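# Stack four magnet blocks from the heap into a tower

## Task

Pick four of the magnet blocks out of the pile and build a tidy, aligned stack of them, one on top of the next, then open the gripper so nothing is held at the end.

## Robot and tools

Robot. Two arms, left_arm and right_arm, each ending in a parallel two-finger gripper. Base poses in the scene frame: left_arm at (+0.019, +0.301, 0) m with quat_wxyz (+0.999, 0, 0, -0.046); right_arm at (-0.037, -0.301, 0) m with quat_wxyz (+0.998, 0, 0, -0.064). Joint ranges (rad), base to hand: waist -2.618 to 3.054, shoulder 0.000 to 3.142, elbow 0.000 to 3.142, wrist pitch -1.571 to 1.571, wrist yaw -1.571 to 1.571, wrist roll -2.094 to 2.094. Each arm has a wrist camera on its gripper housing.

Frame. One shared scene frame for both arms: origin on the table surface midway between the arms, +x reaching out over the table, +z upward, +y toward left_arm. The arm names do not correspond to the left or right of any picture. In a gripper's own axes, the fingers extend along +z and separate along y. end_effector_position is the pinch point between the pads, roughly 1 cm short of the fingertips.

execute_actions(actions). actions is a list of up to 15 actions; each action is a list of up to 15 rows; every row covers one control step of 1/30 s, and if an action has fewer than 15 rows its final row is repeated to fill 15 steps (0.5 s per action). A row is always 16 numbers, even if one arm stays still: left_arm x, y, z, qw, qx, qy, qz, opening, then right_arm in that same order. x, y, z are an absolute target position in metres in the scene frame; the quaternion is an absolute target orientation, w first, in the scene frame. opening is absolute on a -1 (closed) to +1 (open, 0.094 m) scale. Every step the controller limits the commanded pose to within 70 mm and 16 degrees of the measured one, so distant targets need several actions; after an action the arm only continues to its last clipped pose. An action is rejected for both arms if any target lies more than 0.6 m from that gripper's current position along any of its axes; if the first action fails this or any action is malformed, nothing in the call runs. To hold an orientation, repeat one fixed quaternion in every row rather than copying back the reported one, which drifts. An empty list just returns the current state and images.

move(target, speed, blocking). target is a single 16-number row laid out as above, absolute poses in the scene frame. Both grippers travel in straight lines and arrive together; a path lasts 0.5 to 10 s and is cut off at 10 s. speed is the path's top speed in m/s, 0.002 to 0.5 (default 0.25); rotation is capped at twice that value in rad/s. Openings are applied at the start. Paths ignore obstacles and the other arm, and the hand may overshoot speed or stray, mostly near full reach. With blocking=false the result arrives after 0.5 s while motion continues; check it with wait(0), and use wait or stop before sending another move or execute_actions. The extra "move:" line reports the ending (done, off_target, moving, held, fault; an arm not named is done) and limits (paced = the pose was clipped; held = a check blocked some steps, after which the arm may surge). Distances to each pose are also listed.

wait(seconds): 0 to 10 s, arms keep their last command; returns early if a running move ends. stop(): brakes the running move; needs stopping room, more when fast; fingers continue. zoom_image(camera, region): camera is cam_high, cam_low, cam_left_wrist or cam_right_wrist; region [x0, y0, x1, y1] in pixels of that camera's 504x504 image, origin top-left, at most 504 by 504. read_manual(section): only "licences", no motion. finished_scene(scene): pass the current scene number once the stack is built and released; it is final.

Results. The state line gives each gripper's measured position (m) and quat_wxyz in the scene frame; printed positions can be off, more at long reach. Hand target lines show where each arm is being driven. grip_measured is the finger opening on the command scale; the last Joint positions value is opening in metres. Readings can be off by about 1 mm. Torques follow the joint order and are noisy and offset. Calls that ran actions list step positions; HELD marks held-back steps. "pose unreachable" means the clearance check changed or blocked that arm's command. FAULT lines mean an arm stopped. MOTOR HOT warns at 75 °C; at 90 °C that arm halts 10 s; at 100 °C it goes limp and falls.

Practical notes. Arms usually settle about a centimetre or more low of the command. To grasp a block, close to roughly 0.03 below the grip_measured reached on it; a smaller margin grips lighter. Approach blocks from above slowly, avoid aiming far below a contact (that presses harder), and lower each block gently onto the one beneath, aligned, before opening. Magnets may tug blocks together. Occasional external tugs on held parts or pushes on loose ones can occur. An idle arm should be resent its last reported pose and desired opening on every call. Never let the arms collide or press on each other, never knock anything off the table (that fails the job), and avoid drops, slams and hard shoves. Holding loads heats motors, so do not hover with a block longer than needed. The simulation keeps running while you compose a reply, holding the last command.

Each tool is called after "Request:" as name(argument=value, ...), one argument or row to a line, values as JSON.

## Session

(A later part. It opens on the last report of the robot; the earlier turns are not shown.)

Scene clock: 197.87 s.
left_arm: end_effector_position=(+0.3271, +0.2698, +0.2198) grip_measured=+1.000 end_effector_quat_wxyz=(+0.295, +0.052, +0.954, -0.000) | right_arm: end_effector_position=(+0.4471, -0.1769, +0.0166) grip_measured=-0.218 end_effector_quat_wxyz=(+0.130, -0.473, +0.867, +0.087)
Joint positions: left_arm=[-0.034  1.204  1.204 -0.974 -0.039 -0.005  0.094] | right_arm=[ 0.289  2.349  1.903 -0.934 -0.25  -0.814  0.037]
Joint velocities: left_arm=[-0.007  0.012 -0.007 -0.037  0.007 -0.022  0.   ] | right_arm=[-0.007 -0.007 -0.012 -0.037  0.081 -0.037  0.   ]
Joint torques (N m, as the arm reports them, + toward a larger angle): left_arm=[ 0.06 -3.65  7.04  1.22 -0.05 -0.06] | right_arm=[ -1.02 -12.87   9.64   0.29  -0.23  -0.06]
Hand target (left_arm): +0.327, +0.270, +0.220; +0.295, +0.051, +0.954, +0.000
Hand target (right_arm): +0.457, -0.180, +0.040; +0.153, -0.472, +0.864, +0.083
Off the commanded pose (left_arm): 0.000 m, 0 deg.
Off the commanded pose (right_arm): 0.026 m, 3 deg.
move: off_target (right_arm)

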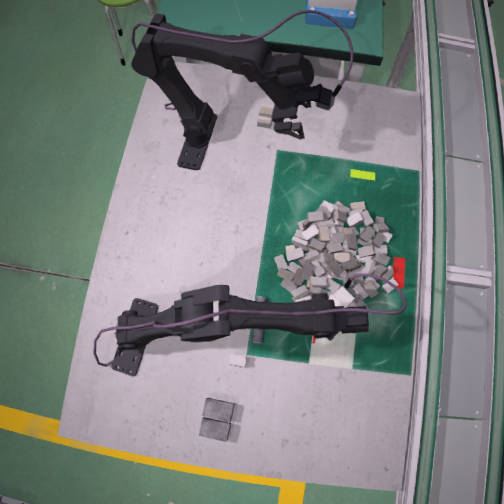

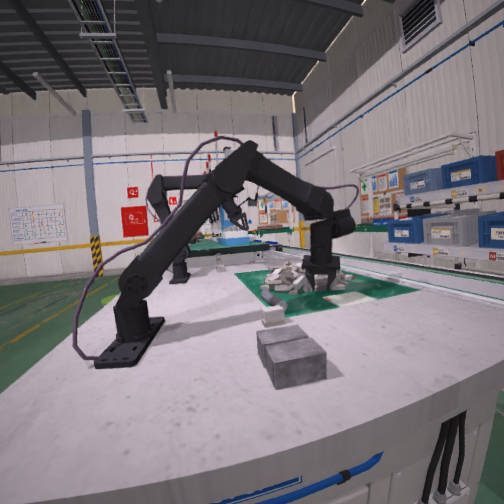

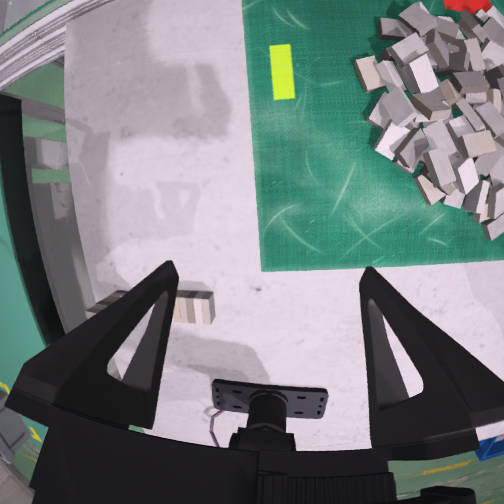

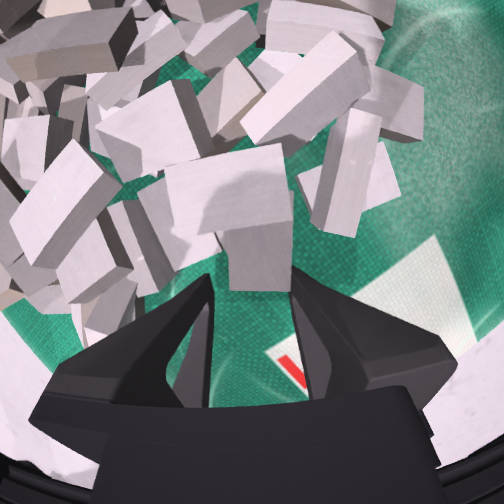

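Request:
move(
  target=[0.327,0.270,0.22,0.295,0.051,0.954,0.0,1.0, 0.452,-0.178,0.06,0.1523,-0.4721,0.8642,0.0832,-0.18],
  speed=0.04,
)

Request:
move(
  target=[0.327,0.270,0.22,0.295,0.051,0.954,0.0,1.0, 0.459,-0.177,0.010,0.1523,-0.4721,0.8642,0.0832,-0.18],
  speed=0.025,
)

Request:
zoom_image(
  camera="cam_right_wrist",
  region=[130, 120, 380, 370],
)

Scene clock: 200.63 s.
left_arm: end_effector_position=(+0.3271, +0.2698, +0.2198) grip_measured=+1.000 end_effector_quat_wxyz=(+0.295, +0.052, +0.954, -0.000) | right_arm: end_effector_position=(+0.4444, -0.1775, +0.0343) grip_measured=-0.183 end_effector_quat_wxyz=(+0.127, -0.473, +0.867, +0.088)
Joint positions: left_arm=[-0.034  1.204  1.204 -0.974 -0.039 -0.005  0.094] | right_arm=[ 0.289  2.328  1.938 -0.996 -0.25  -0.815  0.038]
Joint velocities: left_arm=[-0.012 -0.007  0.007  0.022  0.022  0.037  0.   ] | right_arm=[-0.002 -0.002 -0.022 -0.022 -0.007  0.037  0.   ]
Joint torques (N m, as the arm reports them, + toward a larger angle): left_arm=[ 0.04 -3.64  7.08  1.23 -0.05 -0.05] | right_arm=[ -0.59 -13.44   8.94   0.31  -0.22  -0.01]
Hand target (left_arm): +0.327, +0.270, +0.220; +0.295, +0.051, +0.954, +0.000
Hand target (right_arm): +0.452, -0.178, +0.060; +0.153, -0.472, +0.864, +0.083
Off the commanded pose (left_arm): 0.000 m, 0 deg.
Off the commanded pose (right_arm): 0.027 m, 3 deg.
move: off_target (right_arm)

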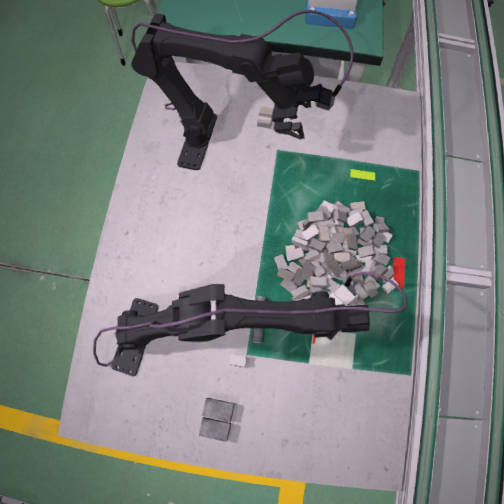

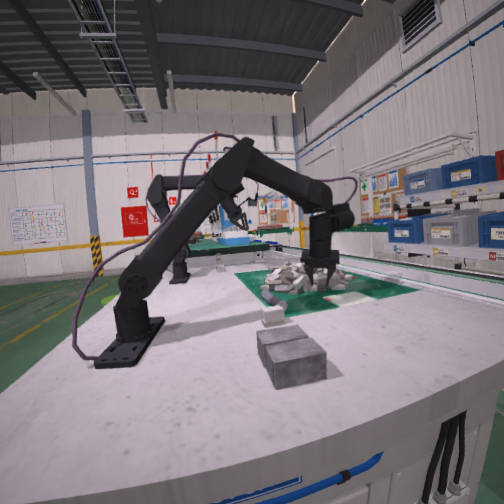

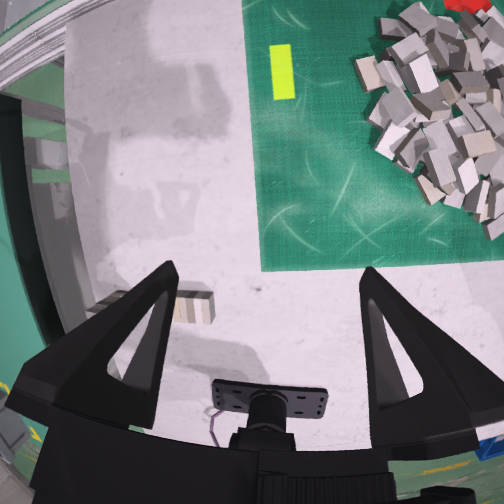

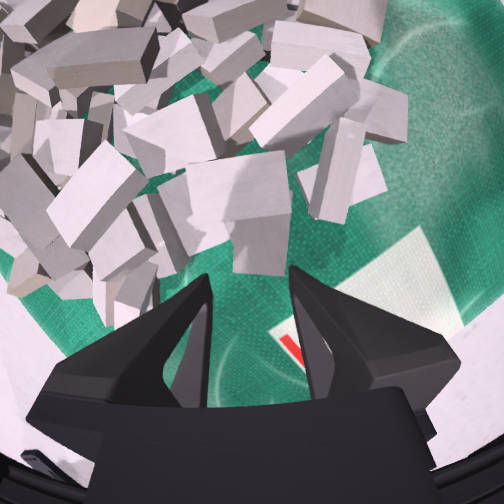

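Scene clock: 202.10 s.
left_arm: end_effector_position=(+0.3271, +0.2698, +0.2198) grip_measured=+1.000 end_effector_quat_wxyz=(+0.295, +0.052, +0.954, -0.000) | right_arm: end_effector_position=(+0.4579, -0.1753, +0.0142) grip_measured=-0.183 end_effector_quat_wxyz=(+0.150, -0.475, +0.864, +0.079)
Joint positions: left_arm=[-0.034  1.204  1.204 -0.974 -0.039 -0.005  0.094] | right_arm=[ 0.289  2.354  1.893 -0.874 -0.249 -0.815  0.038]
Joint velocities: left_arm=[-0.002  0.007  0.002 -0.081 -0.051 -0.066  0.   ] | right_arm=[-0.022 -0.002 -0.002 -0.022  0.022 -0.022  0.002]
Joint torques (N m, as the arm reports them, + toward a larger angle): left_arm=[ 0.   -3.63  7.05  1.24 -0.05 -0.05] | right_arm=[ -0.6  -10.75   5.81   0.55  -0.24  -0.01]
Hand target (left_arm): +0.327, +0.270, +0.220; +0.295, +0.051, +0.954, +0.000
Hand target (right_arm): +0.459, -0.177, +0.010; +0.152, -0.472, +0.864, +0.083
Off the commanded pose (left_arm): 0.000 m, 0 deg.
Off the commanded pose (right_arm): 0.005 m, 1 deg.
move: done

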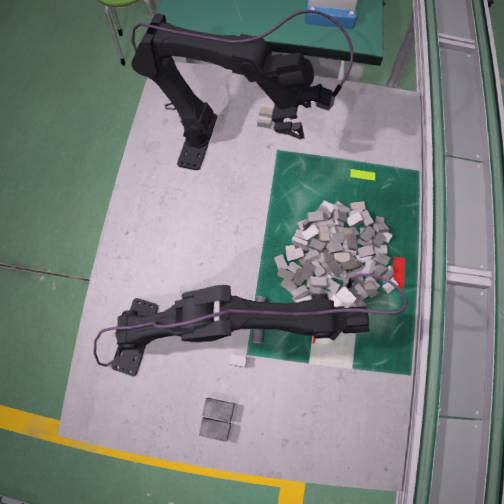

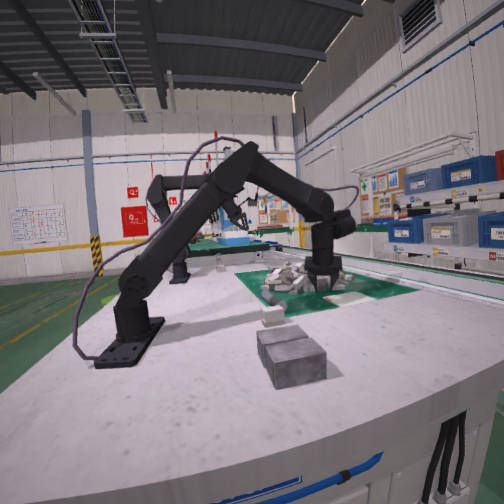

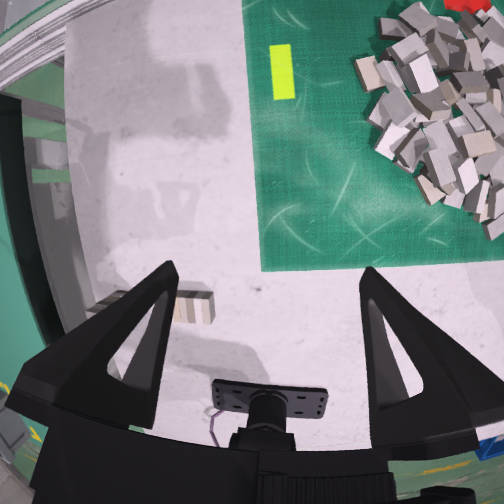

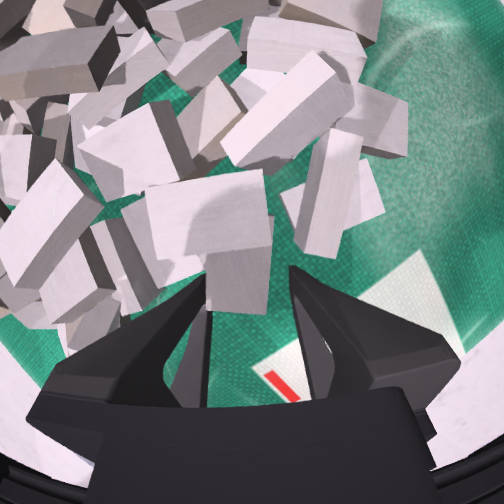

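Region (130, 120, 380, 370) of cam_right_wrist's 504x504 image, scaled by 2.016, with more detail than that image has.

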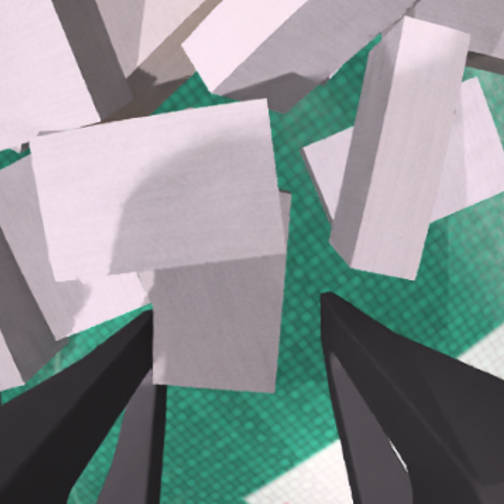

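Request:
execute_actions(
  actions=[
    [[0.327,0.270,0.22,0.295,0.051,0.954,0.0,1.0, 0.4579,-0.1758,0.012,0.1523,-0.4721,0.8642,0.0832,-0.3],[0.327,0.270,0.22,0.295,0.051,0.954,0.0,1.0, 0.4579,-0.1758,0.012,0.1523,-0.4721,0.8642,0.0832,-0.3],[0.327,0.270,0.22,0.295,0.051,0.954,0.0,1.0, 0.4579,-0.1758,0.012,0.1523,-0.4721,0.8642,0.0832,-0.33],[0.327,0.270,0.22,0.295,0.051,0.954,0.0,1.0, 0.4579,-0.1758,0.012,0.1523,-0.4721,0.8642,0.0832,-0.36],[0.327,0.270,0.22,0.295,0.051,0.954,0.0,1.0, 0.4579,-0.1758,0.012,0.1523,-0.4721,0.8642,0.0832,-0.38],[0.327,0.270,0.22,0.295,0.051,0.954,0.0,1.0, 0.4579,-0.1758,0.012,0.1523,-0.4721,0.8642,0.0832,-0.40],[0.327,0.270,0.22,0.295,0.051,0.954,0.0,1.0, 0.4579,-0.1758,0.012,0.1523,-0.4721,0.8642,0.0832,-0.42],[0.327,0.270,0.22,0.295,0.051,0.954,0.0,1.0, 0.4579,-0.1758,0.012,0.1523,-0.4721,0.8642,0.0832,-0.44],[0.327,0.270,0.22,0.295,0.051,0.954,0.0,1.0, 0.4579,-0.1758,0.012,0.1523,-0.4721,0.8642,0.0832,-0.45],[0.327,0.270,0.22,0.295,0.051,0.954,0.0,1.0, 0.4579,-0.1758,0.012,0.1523,-0.4721,0.8642,0.0832,-0.46]],
    [[0.327,0.270,0.22,0.295,0.051,0.954,0.0,1.0, 0.4579,-0.1758,0.012,0.1523,-0.4721,0.8642,0.0832,-0.47],[0.327,0.270,0.22,0.295,0.051,0.954,0.0,1.0, 0.4579,-0.1758,0.012,0.1523,-0.4721,0.8642,0.0832,-0.47],[0.327,0.270,0.22,0.295,0.051,0.954,0.0,1.0, 0.4579,-0.1758,0.012,0.1523,-0.4721,0.8642,0.0832,-0.48],[0.327,0.270,0.22,0.295,0.051,0.954,0.0,1.0, 0.4579,-0.1758,0.012,0.1523,-0.4721,0.8642,0.0832,-0.48],[0.327,0.270,0.22,0.295,0.051,0.954,0.0,1.0, 0.4579,-0.1758,0.012,0.1523,-0.4721,0.8642,0.0832,-0.49],[0.327,0.270,0.22,0.295,0.051,0.954,0.0,1.0, 0.4579,-0.1758,0.012,0.1523,-0.4721,0.8642,0.0832,-0.49],[0.327,0.270,0.22,0.295,0.051,0.954,0.0,1.0, 0.4579,-0.1758,0.012,0.1523,-0.4721,0.8642,0.0832,-0.50],[0.327,0.270,0.22,0.295,0.051,0.954,0.0,1.0, 0.4579,-0.1758,0.012,0.1523,-0.4721,0.8642,0.0832,-0.50],[0.327,0.270,0.22,0.295,0.051,0.954,0.0,1.0, 0.4579,-0.1758,0.012,0.1523,-0.4721,0.8642,0.0832,-0.51]],
  ],
)

Request:
zoom_image(
  camera="cam_right_wrist",
  region=[130, 120, 380, 370],
)

Scene clock: 205.07 s.
left_arm: end_effector_position=(+0.3271, +0.2698, +0.2198) grip_measured=+1.000 end_effector_quat_wxyz=(+0.295, +0.052, +0.954, -0.000) | right_arm: end_effector_position=(+0.4583, -0.1751, +0.0144) grip_measured=-0.480 end_effector_quat_wxyz=(+0.152, -0.475, +0.863, +0.079)
Joint positions: left_arm=[-0.034  1.204  1.204 -0.974 -0.039 -0.005  0.094] | right_arm=[ 0.289  2.354  1.893 -0.871 -0.25  -0.815  0.024]
Joint velocities: left_arm=[-0.017  0.002  0.002  0.095 -0.022  0.022  0.   ] | right_arm=[-0.012  0.007  0.007  0.007 -0.037 -0.037  0.   ]
Joint torques (N m, as the arm reports them, + toward a larger angle): left_arm=[ 0.04 -3.63  7.04  1.22 -0.05 -0.05] | right_arm=[ -0.31 -11.08   5.73   0.56  -0.21   0.02]
Hand target (left_arm): +0.327, +0.270, +0.220; +0.295, +0.051, +0.954, +0.000
Hand target (right_arm): +0.458, -0.176, +0.012; +0.152, -0.472, +0.864, +0.083
Off the commanded pose (left_arm): 0.000 m, 0 deg.
Off the commanded pose (right_arm): 0.003 m, 1 deg.
Step readings (end_effector_position; steps 1 to 15: 1st action; 16 to 30: 2nd action):
0: left_arm (+0.3271, +0.2698, +0.2198) | right_arm (+0.4584, -0.1752, +0.0143)
1: left_arm (+0.3271, +0.2698, +0.2198) | right_arm (+0.4584, -0.1752, +0.0144)
2: left_arm (+0.3271, +0.2698, +0.2198) | right_arm (+0.4584, -0.1752, +0.0144)
4: left_arm (+0.3271, +0.2698, +0.2198) | right_arm (+0.4584, -0.1751, +0.0144)
8: left_arm (+0.3271, +0.2698, +0.2198) | right_arm (+0.4583, -0.1751, +0.0144)
15: left_arm (+0.3271, +0.2698, +0.2198) | right_arm (+0.4583, -0.1751, +0.0144)
16: left_arm (+0.3271, +0.2698, +0.2198) | right_arm (+0.4583, -0.1751, +0.0144)
17: left_arm (+0.3271, +0.2698, +0.2198) | right_arm (+0.4583, -0.1751, +0.0144)
19: left_arm (+0.3271, +0.2698, +0.2198) | right_arm (+0.4583, -0.1751, +0.0144)
23: left_arm (+0.3271, +0.2698, +0.2198) | right_arm (+0.4583, -0.1751, +0.0144)
30: end_effector_position above

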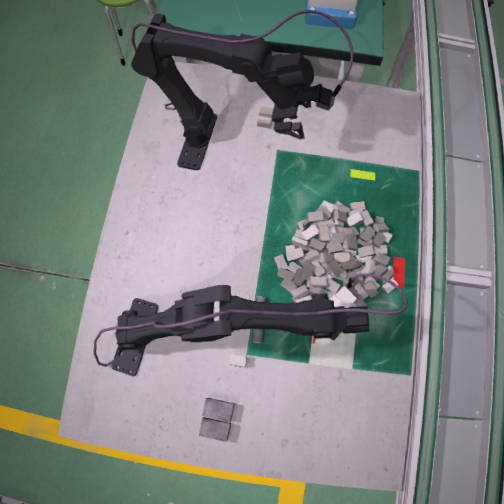

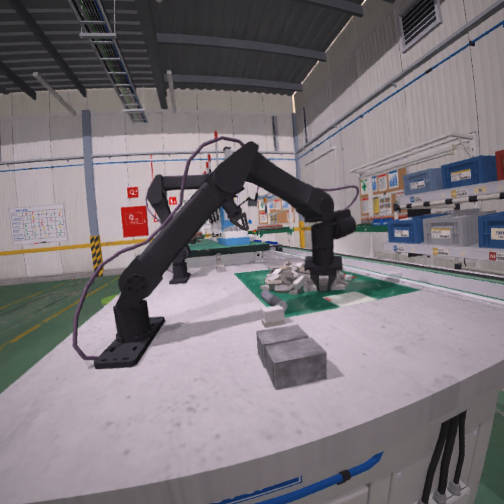

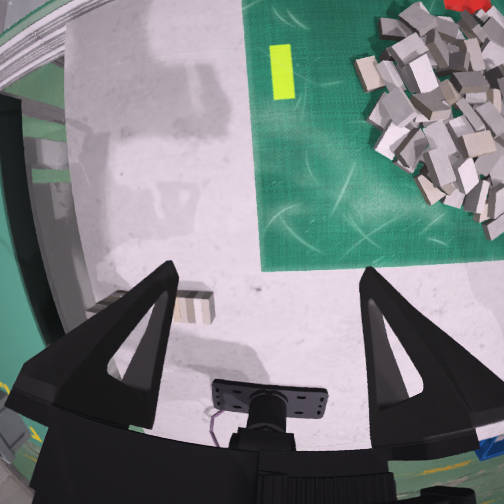

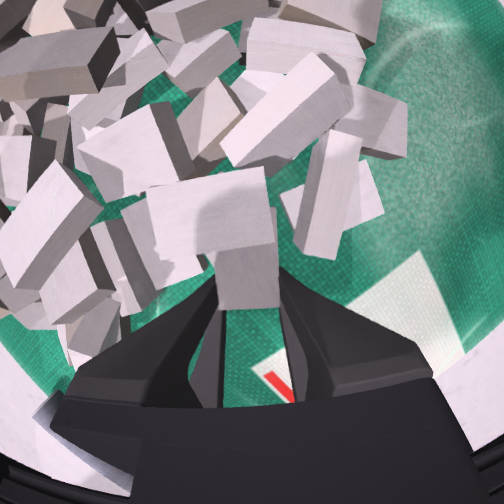

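Region (130, 120, 380, 370) of cam_right_wrist's 504x504 image, scaled by 2.016, with more detail than that image has.

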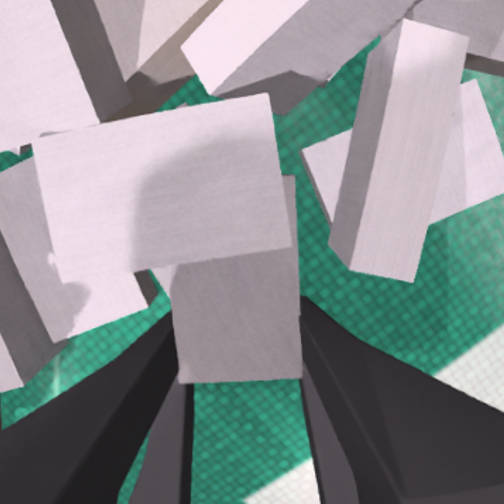

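Request:
move(
  target=[0.327,0.270,0.22,0.295,0.051,0.954,0.0,1.0, 0.434,-0.213,0.018,0.1523,-0.4721,0.8642,0.0832,-0.51],
  speed=0.03,
)

Request:
zoom_image(
  camera="cam_right_wrist",
  region=[130, 120, 380, 370],
)

Scene clock: 207.37 s.
left_arm: end_effector_position=(+0.3271, +0.2698, +0.2198) grip_measured=+1.000 end_effector_quat_wxyz=(+0.295, +0.052, +0.954, -0.000) | right_arm: end_effector_position=(+0.4394, -0.2013, +0.0127) grip_measured=-0.480 end_effector_quat_wxyz=(+0.158, -0.479, +0.859, +0.087)
Joint positions: left_arm=[-0.034  1.204  1.204 -0.974 -0.039 -0.005  0.094] | right_arm=[ 0.23   2.263  1.724 -0.802 -0.284 -0.882  0.024]
Joint velocities: left_arm=[ 0.012 -0.017  0.002  0.051  0.051 -0.037  0.   ] | right_arm=[ 0.007  0.002 -0.007 -0.007 -0.007  0.022  0.001]
Joint torques (N m, as the arm reports them, + toward a larger angle): left_arm=[ 0.05 -3.62  7.08  1.23 -0.06 -0.04] | right_arm=[ -1.55 -12.37   4.77   0.29  -0.04  -0.04]
Hand target (left_arm): +0.327, +0.270, +0.220; +0.295, +0.051, +0.954, +0.000
Hand target (right_arm): +0.433, -0.212, +0.018; +0.152, -0.472, +0.864, +0.083
Off the commanded pose (left_arm): 0.000 m, 0 deg.
Off the commanded pose (right_arm): 0.014 m, 1 deg.
move: off_target (right_arm)

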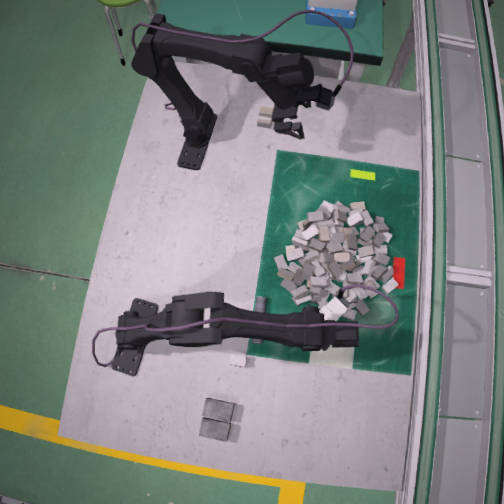

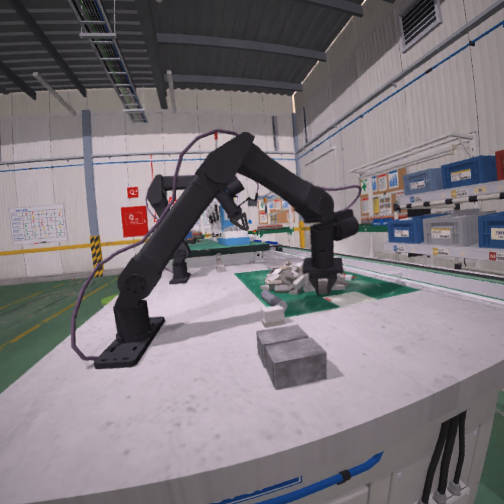

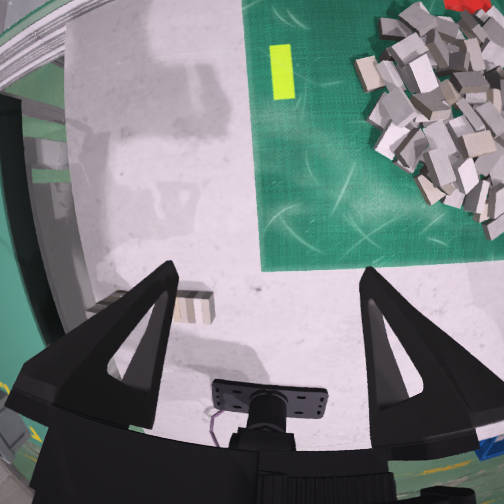

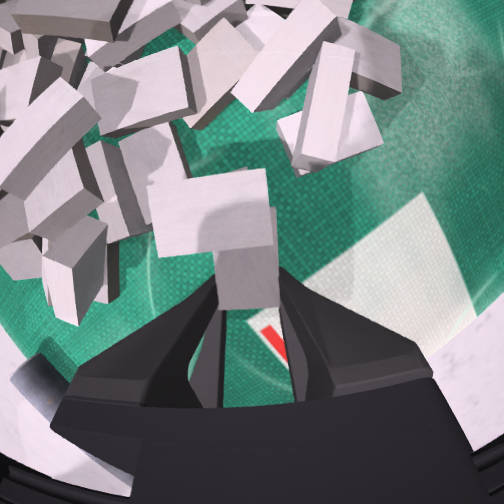

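Region (130, 120, 380, 370) of cam_right_wrist's 504x504 image, scaled by 2.016, with more detail than that image has.

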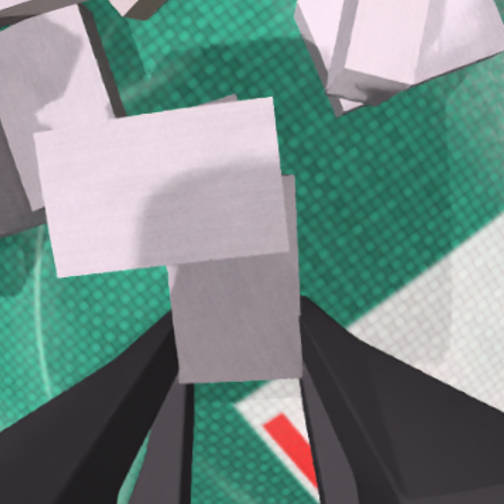

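Request:
move(
  target=[0.327,0.270,0.22,0.295,0.051,0.954,0.0,1.0, 0.398,-0.238,0.02,0.1523,-0.4721,0.8642,0.0832,-0.51],
  speed=0.03,
)

Request:
zoom_image(
  camera="cam_right_wrist",
  region=[130, 120, 380, 370],
)

Scene clock: 211.17 s.
left_arm: end_effector_position=(+0.3271, +0.2698, +0.2198) grip_measured=+1.000 end_effector_quat_wxyz=(+0.295, +0.052, +0.954, -0.000) | right_arm: end_effector_position=(+0.4023, -0.2293, +0.0121) grip_measured=-0.481 end_effector_quat_wxyz=(+0.153, -0.477, +0.861, +0.086)
Joint positions: left_arm=[-0.034  1.204  1.204 -0.974 -0.039 -0.005  0.094] | right_arm=[ 0.173  2.13   1.507 -0.745 -0.29  -0.937  0.024]
Joint velocities: left_arm=[-0.007  0.007  0.002  0.007 -0.007  0.007  0.   ] | right_arm=[ 0.012  0.017  0.002 -0.11   0.051  0.022 -0.   ]
Joint torques (N m, as the arm reports them, + toward a larger angle): left_arm=[ 0.04 -3.59  7.04  1.23 -0.05 -0.05] | right_arm=[ -1.4  -11.64   4.87   0.28  -0.1   -0.07]
Hand target (left_arm): +0.327, +0.270, +0.220; +0.295, +0.051, +0.954, +0.000
Hand target (right_arm): +0.397, -0.237, +0.020; +0.152, -0.472, +0.864, +0.083
Off the commanded pose (left_arm): 0.000 m, 0 deg.
Off the commanded pose (right_arm): 0.013 m, 1 deg.
move: off_target (right_arm)

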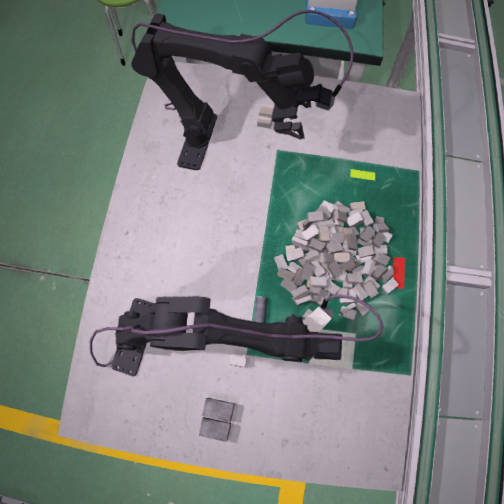

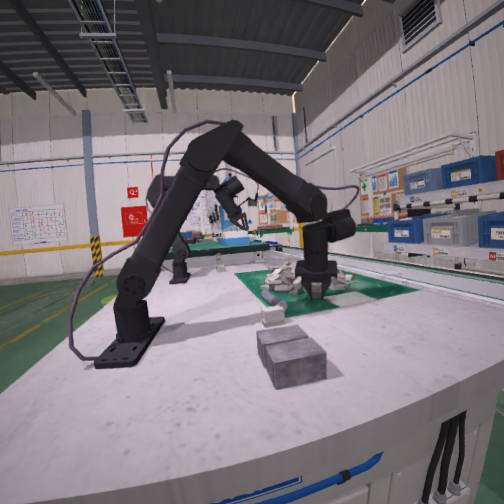

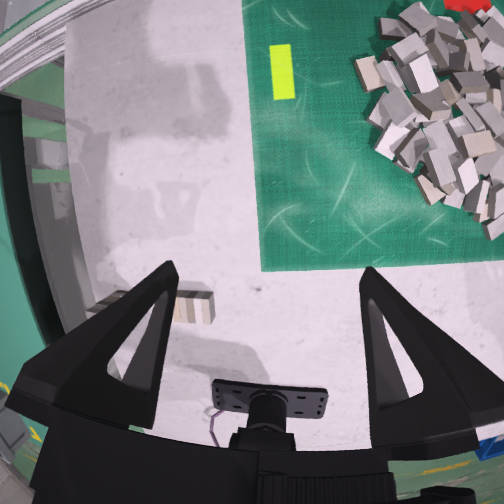

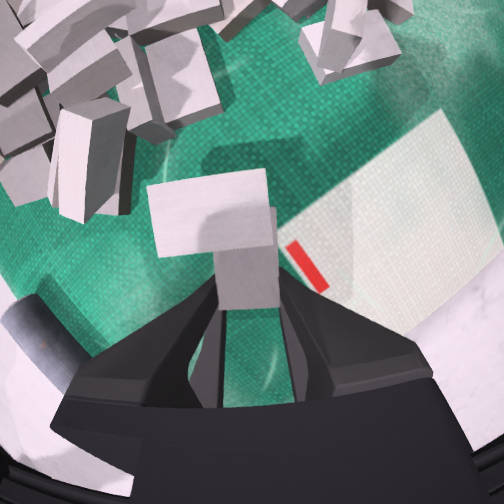

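Region (130, 120, 380, 370) of cam_right_wrist's 504x504 image, scaled by 2.016, with more detail than that image has.

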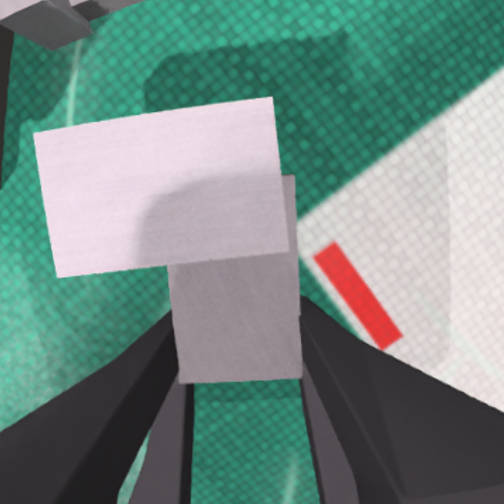

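Request:
zoom_image(
  camera="cam_low",
  region=[250, 250, 370, 320],
)

Request:
zoom_image(
  camera="cam_high",
  region=[270, 280, 370, 370],
)

Region (250, 250, 370, 320) of cam_low's 504x504 image, scaled by 4.200, with more detail than that image has; it fills the top 294 rows of this view, and the rest is white.

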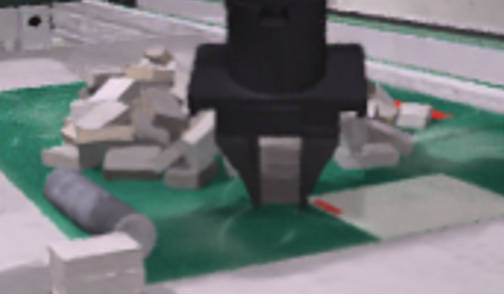

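Region (270, 280, 370, 370) of cam_high's 504x504 image, scaled by 5.040, with more detail than that image has; it fills the top 454 rows of this view, and the rest is white.

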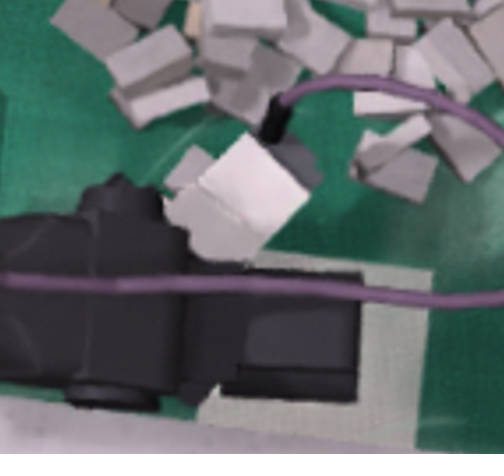

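Request:
execute_actions(
  actions=[
    [[0.327,0.270,0.22,0.295,0.051,0.954,0.0,1.0, 0.4023,-0.2293,0.012,0.1523,-0.4721,0.8642,0.0832,-0.48],[0.327,0.270,0.22,0.295,0.051,0.954,0.0,1.0, 0.4023,-0.2293,0.012,0.1523,-0.4721,0.8642,0.0832,-0.48],[0.327,0.270,0.22,0.295,0.051,0.954,0.0,1.0, 0.4023,-0.2293,0.012,0.1523,-0.4721,0.8642,0.0832,-0.47],[0.327,0.270,0.22,0.295,0.051,0.954,0.0,1.0, 0.4023,-0.2293,0.012,0.1523,-0.4721,0.8642,0.0832,-0.47],[0.327,0.270,0.22,0.295,0.051,0.954,0.0,1.0, 0.4023,-0.2293,0.012,0.1523,-0.4721,0.8642,0.0832,-0.46],[0.327,0.270,0.22,0.295,0.051,0.954,0.0,1.0, 0.4023,-0.2293,0.012,0.1523,-0.4721,0.8642,0.0832,-0.45],[0.327,0.270,0.22,0.295,0.051,0.954,0.0,1.0, 0.4023,-0.2293,0.012,0.1523,-0.4721,0.8642,0.0832,-0.44],[0.327,0.270,0.22,0.295,0.051,0.954,0.0,1.0, 0.4023,-0.2293,0.012,0.1523,-0.4721,0.8642,0.0832,-0.40],[0.327,0.270,0.22,0.295,0.051,0.954,0.0,1.0, 0.4023,-0.2293,0.012,0.1523,-0.4721,0.8642,0.0832,-0.35],[0.327,0.270,0.22,0.295,0.051,0.954,0.0,1.0, 0.4023,-0.2293,0.012,0.1523,-0.4721,0.8642,0.0832,-0.30]],
  ],
)

Request:
move(
  target=[0.327,0.270,0.22,0.295,0.051,0.954,0.0,1.0, 0.400,-0.228,0.075,0.1523,-0.4721,0.8642,0.0832,-0.2],
  speed=0.06,
)

Request:
move(
  target=[0.327,0.270,0.22,0.295,0.051,0.954,0.0,1.0, 0.407,-0.192,0.09,0,0.2006,0.9797,0,-0.2],
  speed=0.15,
)

Scene clock: 216.73 s.
left_arm: end_effector_position=(+0.3271, +0.2698, +0.2198) grip_measured=+1.000 end_effector_quat_wxyz=(+0.295, +0.052, +0.954, -0.000) | right_arm: end_effector_position=(+0.4025, -0.2292, +0.0122) grip_measured=-0.303 end_effector_quat_wxyz=(+0.153, -0.474, +0.863, +0.087)
Joint positions: left_arm=[-0.034  1.204  1.204 -0.974 -0.039 -0.005  0.094] | right_arm=[ 0.173  2.13   1.507 -0.744 -0.29  -0.929  0.033]
Joint velocities: left_arm=[ 0.012 -0.002  0.012 -0.007  0.037 -0.007  0.   ] | right_arm=[-0.012 -0.002  0.002 -0.022 -0.037 -0.037 -0.   ]
Joint torques (N m, as the arm reports them, + toward a larger angle): left_arm=[ 0.03 -3.59  7.08  1.23 -0.04 -0.06] | right_arm=[ 0.22 -9.79  5.78  0.48 -0.07  0.04]
Hand target (left_arm): +0.327, +0.270, +0.220; +0.295, +0.051, +0.954, +0.000
Hand target (right_arm): +0.402, -0.229, +0.012; +0.152, -0.472, +0.864, +0.083
Off the commanded pose (left_arm): 0.000 m, 0 deg.
Off the commanded pose (right_arm): 0.000 m, 1 deg.
Step readings (end_effector_position):
0: left_arm (+0.3271, +0.2698, +0.2198) | right_arm (+0.4023, -0.2293, +0.0121)
1: left_arm (+0.3271, +0.2698, +0.2198) | right_arm (+0.4025, -0.2293, +0.0122)
2: left_arm (+0.3271, +0.2698, +0.2198) | right_arm (+0.4025, -0.2293, +0.0122)
4: left_arm (+0.3271, +0.2698, +0.2198) | right_arm (+0.4025, -0.2293, +0.0122)
8: left_arm (+0.3271, +0.2698, +0.2198) | right_arm (+0.4025, -0.2293, +0.0122)
15: end_effector_position above

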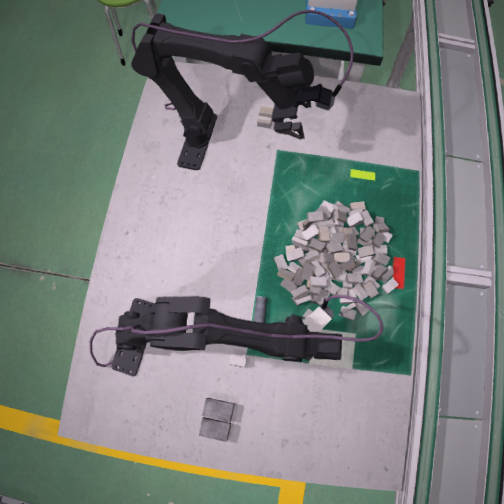

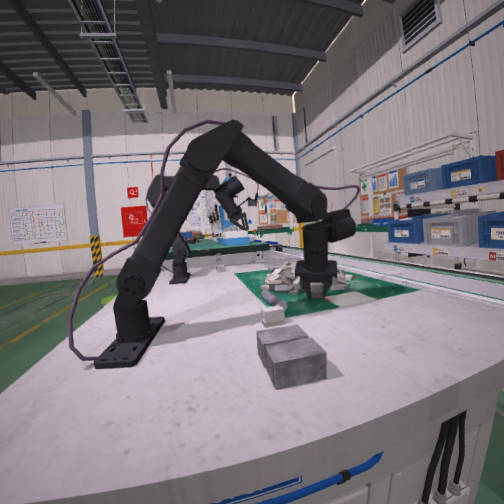

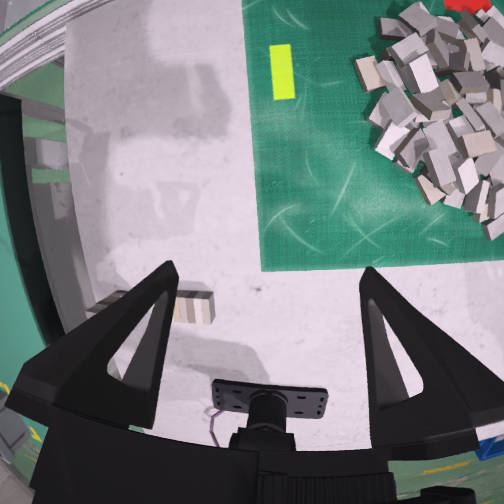

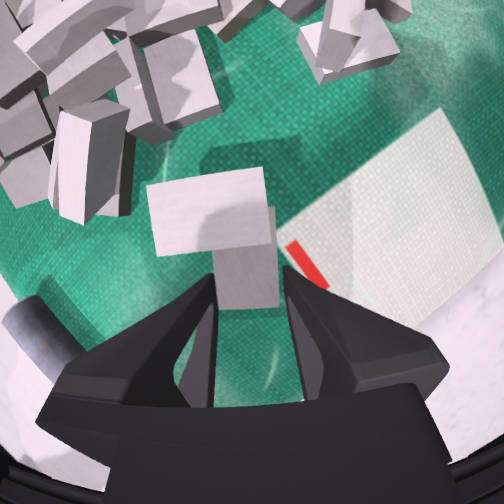

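Scene clock: 218.30 s.
left_arm: end_effector_position=(+0.3271, +0.2698, +0.2198) grip_measured=+1.000 end_effector_quat_wxyz=(+0.295, +0.052, +0.954, -0.000) | right_arm: end_effector_position=(+0.3933, -0.2315, +0.0517) grip_measured=-0.203 end_effector_quat_wxyz=(+0.129, -0.470, +0.868, +0.093)
Joint positions: left_arm=[-0.034  1.204  1.204 -0.974 -0.039 -0.005  0.094] | right_arm=[ 0.173  2.088  1.616 -0.943 -0.28  -0.924  0.037]
Joint velocities: left_arm=[-0.002 -0.007 -0.002 -0.037 -0.037 -0.022  0.   ] | right_arm=[-0.002  0.007  0.002 -0.022 -0.037  0.051  0.001]
Joint torques (N m, as the arm reports them, + toward a larger angle): left_arm=[ 0.02 -3.63  7.06  1.23 -0.05 -0.05] | right_arm=[  0.55 -11.84   8.84   0.29  -0.18   0.03]
Hand target (left_arm): +0.327, +0.270, +0.220; +0.295, +0.051, +0.954, +0.000
Hand target (right_arm): +0.400, -0.228, +0.075; +0.152, -0.472, +0.864, +0.083
Off the commanded pose (left_arm): 0.000 m, 0 deg.
Off the commanded pose (right_arm): 0.024 m, 3 deg.
move: off_target (right_arm)

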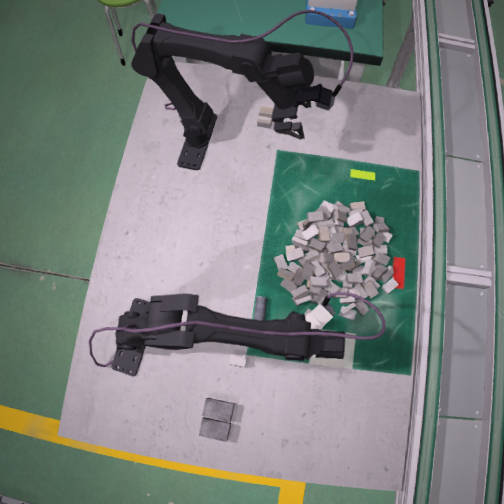

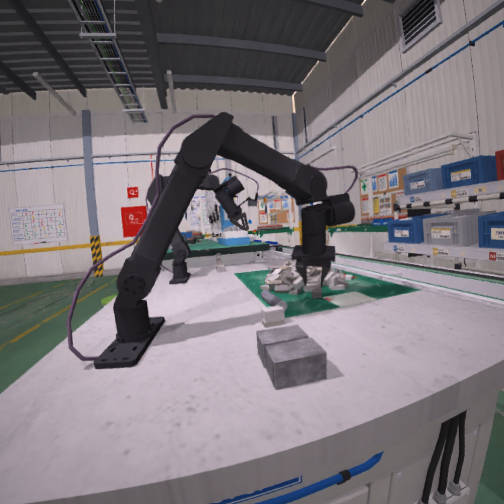

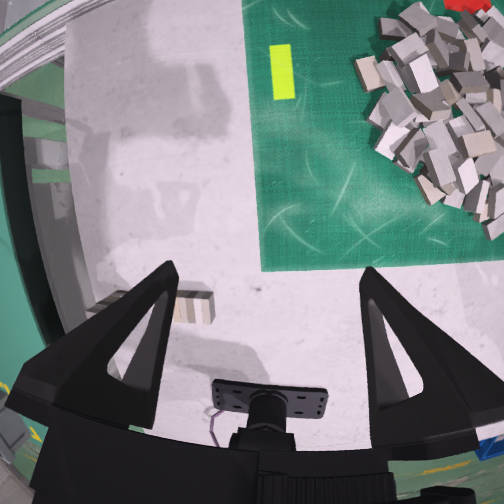

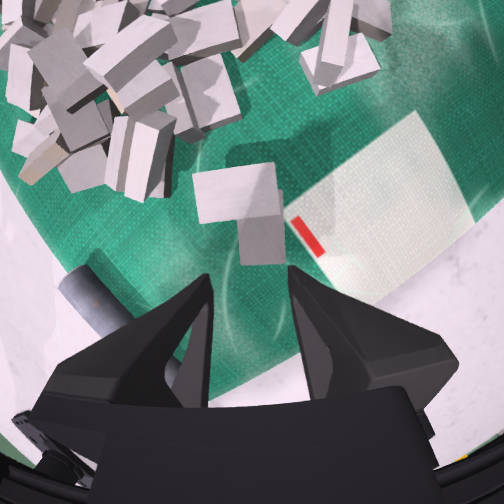

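Scene clock: 223.60 s.
left_arm: end_effector_position=(+0.3271, +0.2698, +0.2198) grip_measured=+1.000 end_effector_quat_wxyz=(+0.295, +0.052, +0.954, -0.000) | right_arm: end_effector_position=(+0.4068, -0.1968, +0.0852) grip_measured=-0.203 end_effector_quat_wxyz=(-0.008, +0.202, +0.979, +0.003)
Joint positions: left_arm=[-0.034  1.204  1.204 -0.974 -0.039 -0.005  0.094] | right_arm=[ 0.352  2.368  2.25  -1.464 -0.013  0.63   0.037]
Joint velocities: left_arm=[-0.022 -0.012  0.007 -0.022 -0.007 -0.037  0.   ] | right_arm=[-0.007  0.007  0.012 -0.022  0.007 -0.051 -0.   ]
Joint torques (N m, as the arm reports them, + toward a larger angle): left_arm=[ 0.06 -3.66  7.03  1.22 -0.06 -0.06] | right_arm=[  1.12 -10.56   8.69   0.02   0.12   0.01]
Hand target (left_arm): +0.327, +0.270, +0.220; +0.295, +0.051, +0.954, +0.000
Hand target (right_arm): +0.409, -0.192, +0.090; -0.001, +0.199, +0.980, +0.001
Off the commanded pose (left_arm): 0.000 m, 0 deg.
Off the commanded pose (right_arm): 0.007 m, 1 deg.
move: done

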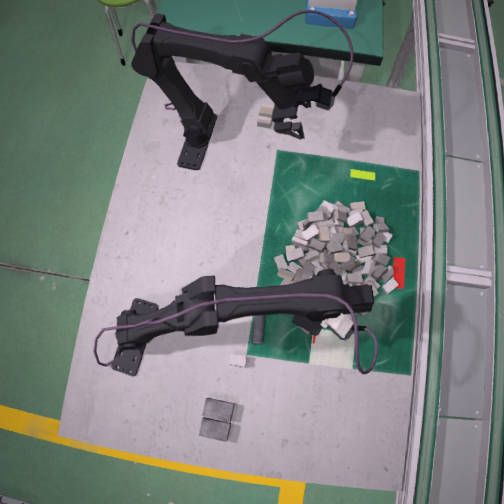

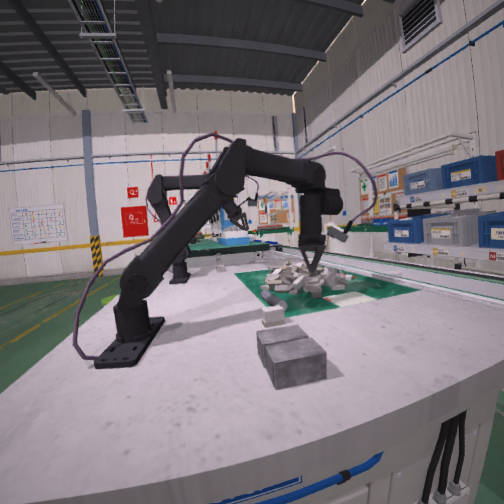

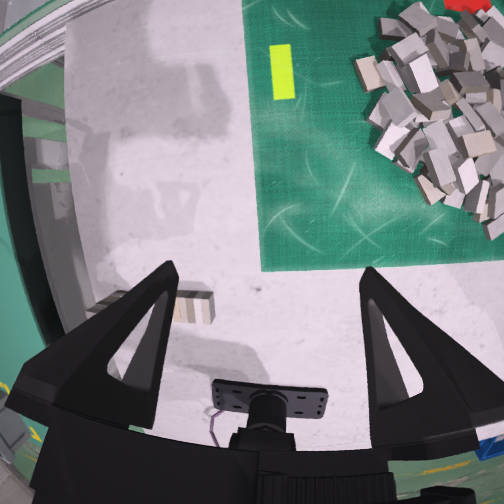

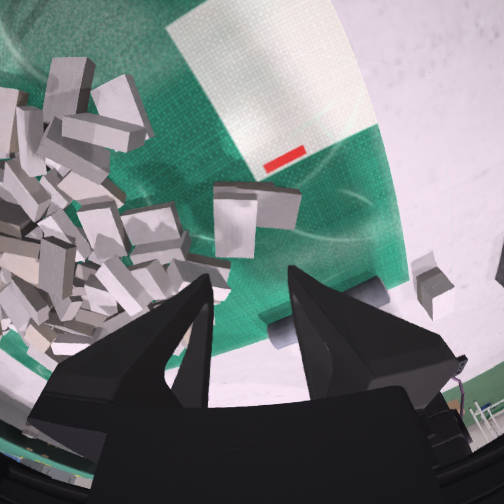

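Request:
move(
  target=[0.327,0.270,0.22,0.295,0.051,0.954,0.0,1.0, 0.4145,-0.187,0.048,0,0.2006,0.9797,0,-0.2],
  speed=0.05,
)

Request:
zoom_image(
  camera="cam_right_wrist",
  region=[130, 120, 380, 370],
)

Scene clock: 226.97 s.
left_arm: end_effector_position=(+0.3271, +0.2698, +0.2198) grip_measured=+1.000 end_effector_quat_wxyz=(+0.295, +0.052, +0.954, -0.000) | right_arm: end_effector_position=(+0.4136, -0.1911, +0.0487) grip_measured=-0.203 end_effector_quat_wxyz=(-0.006, +0.203, +0.979, +0.003)
Joint positions: left_arm=[-0.034  1.204  1.204 -0.974 -0.039 -0.005  0.094] | right_arm=[ 0.362  2.398  2.157 -1.338 -0.01   0.643  0.037]
Joint velocities: left_arm=[-0.007 -0.002 -0.007 -0.007  0.022 -0.037  0.   ] | right_arm=[-0.007  0.007  0.012  0.066  0.037 -0.081 -0.   ]
Joint torques (N m, as the arm reports them, + toward a larger angle): left_arm=[ 0.   -3.65  7.06  1.22 -0.05 -0.04] | right_arm=[  0.96 -11.33   5.83   0.22   0.12   0.03]
Hand target (left_arm): +0.327, +0.270, +0.220; +0.295, +0.051, +0.954, +0.000
Hand target (right_arm): +0.414, -0.187, +0.048; -0.000, +0.201, +0.980, -0.000
Off the commanded pose (left_arm): 0.000 m, 0 deg.
Off the commanded pose (right_arm): 0.004 m, 1 deg.
move: done

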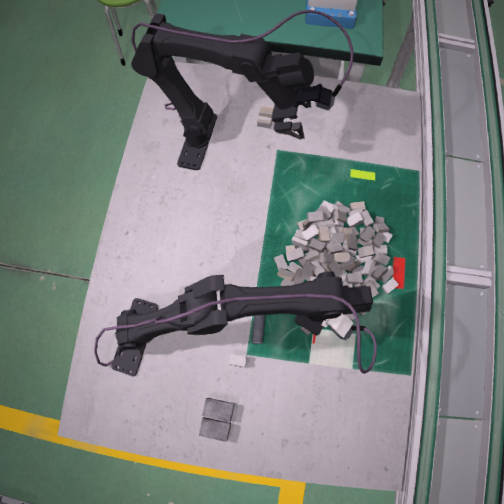

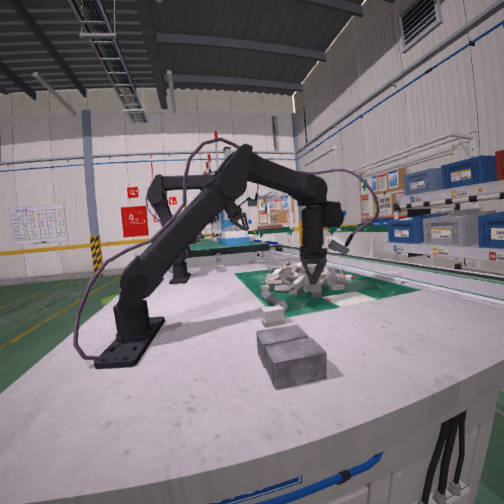

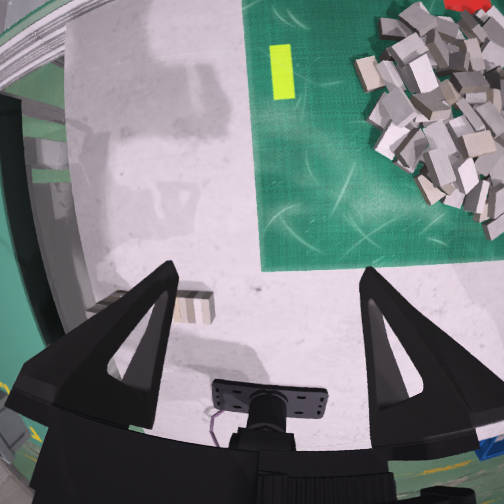

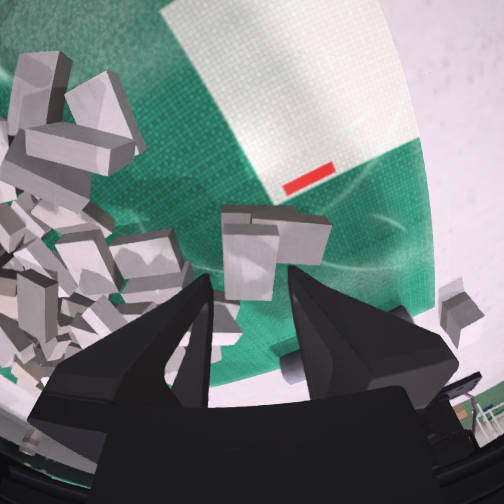

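Region (130, 120, 380, 370) of cam_right_wrist's 504x504 image, scaled by 2.016, with more detail than that image has.

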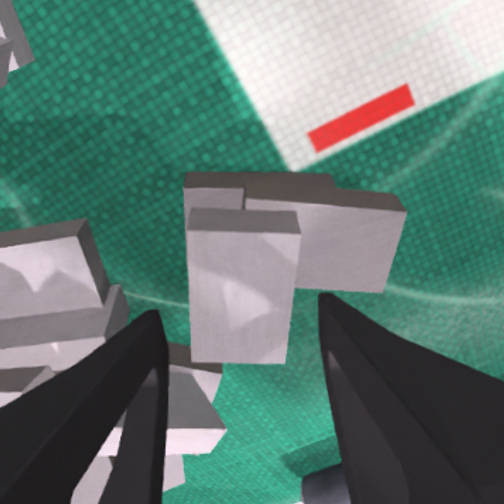

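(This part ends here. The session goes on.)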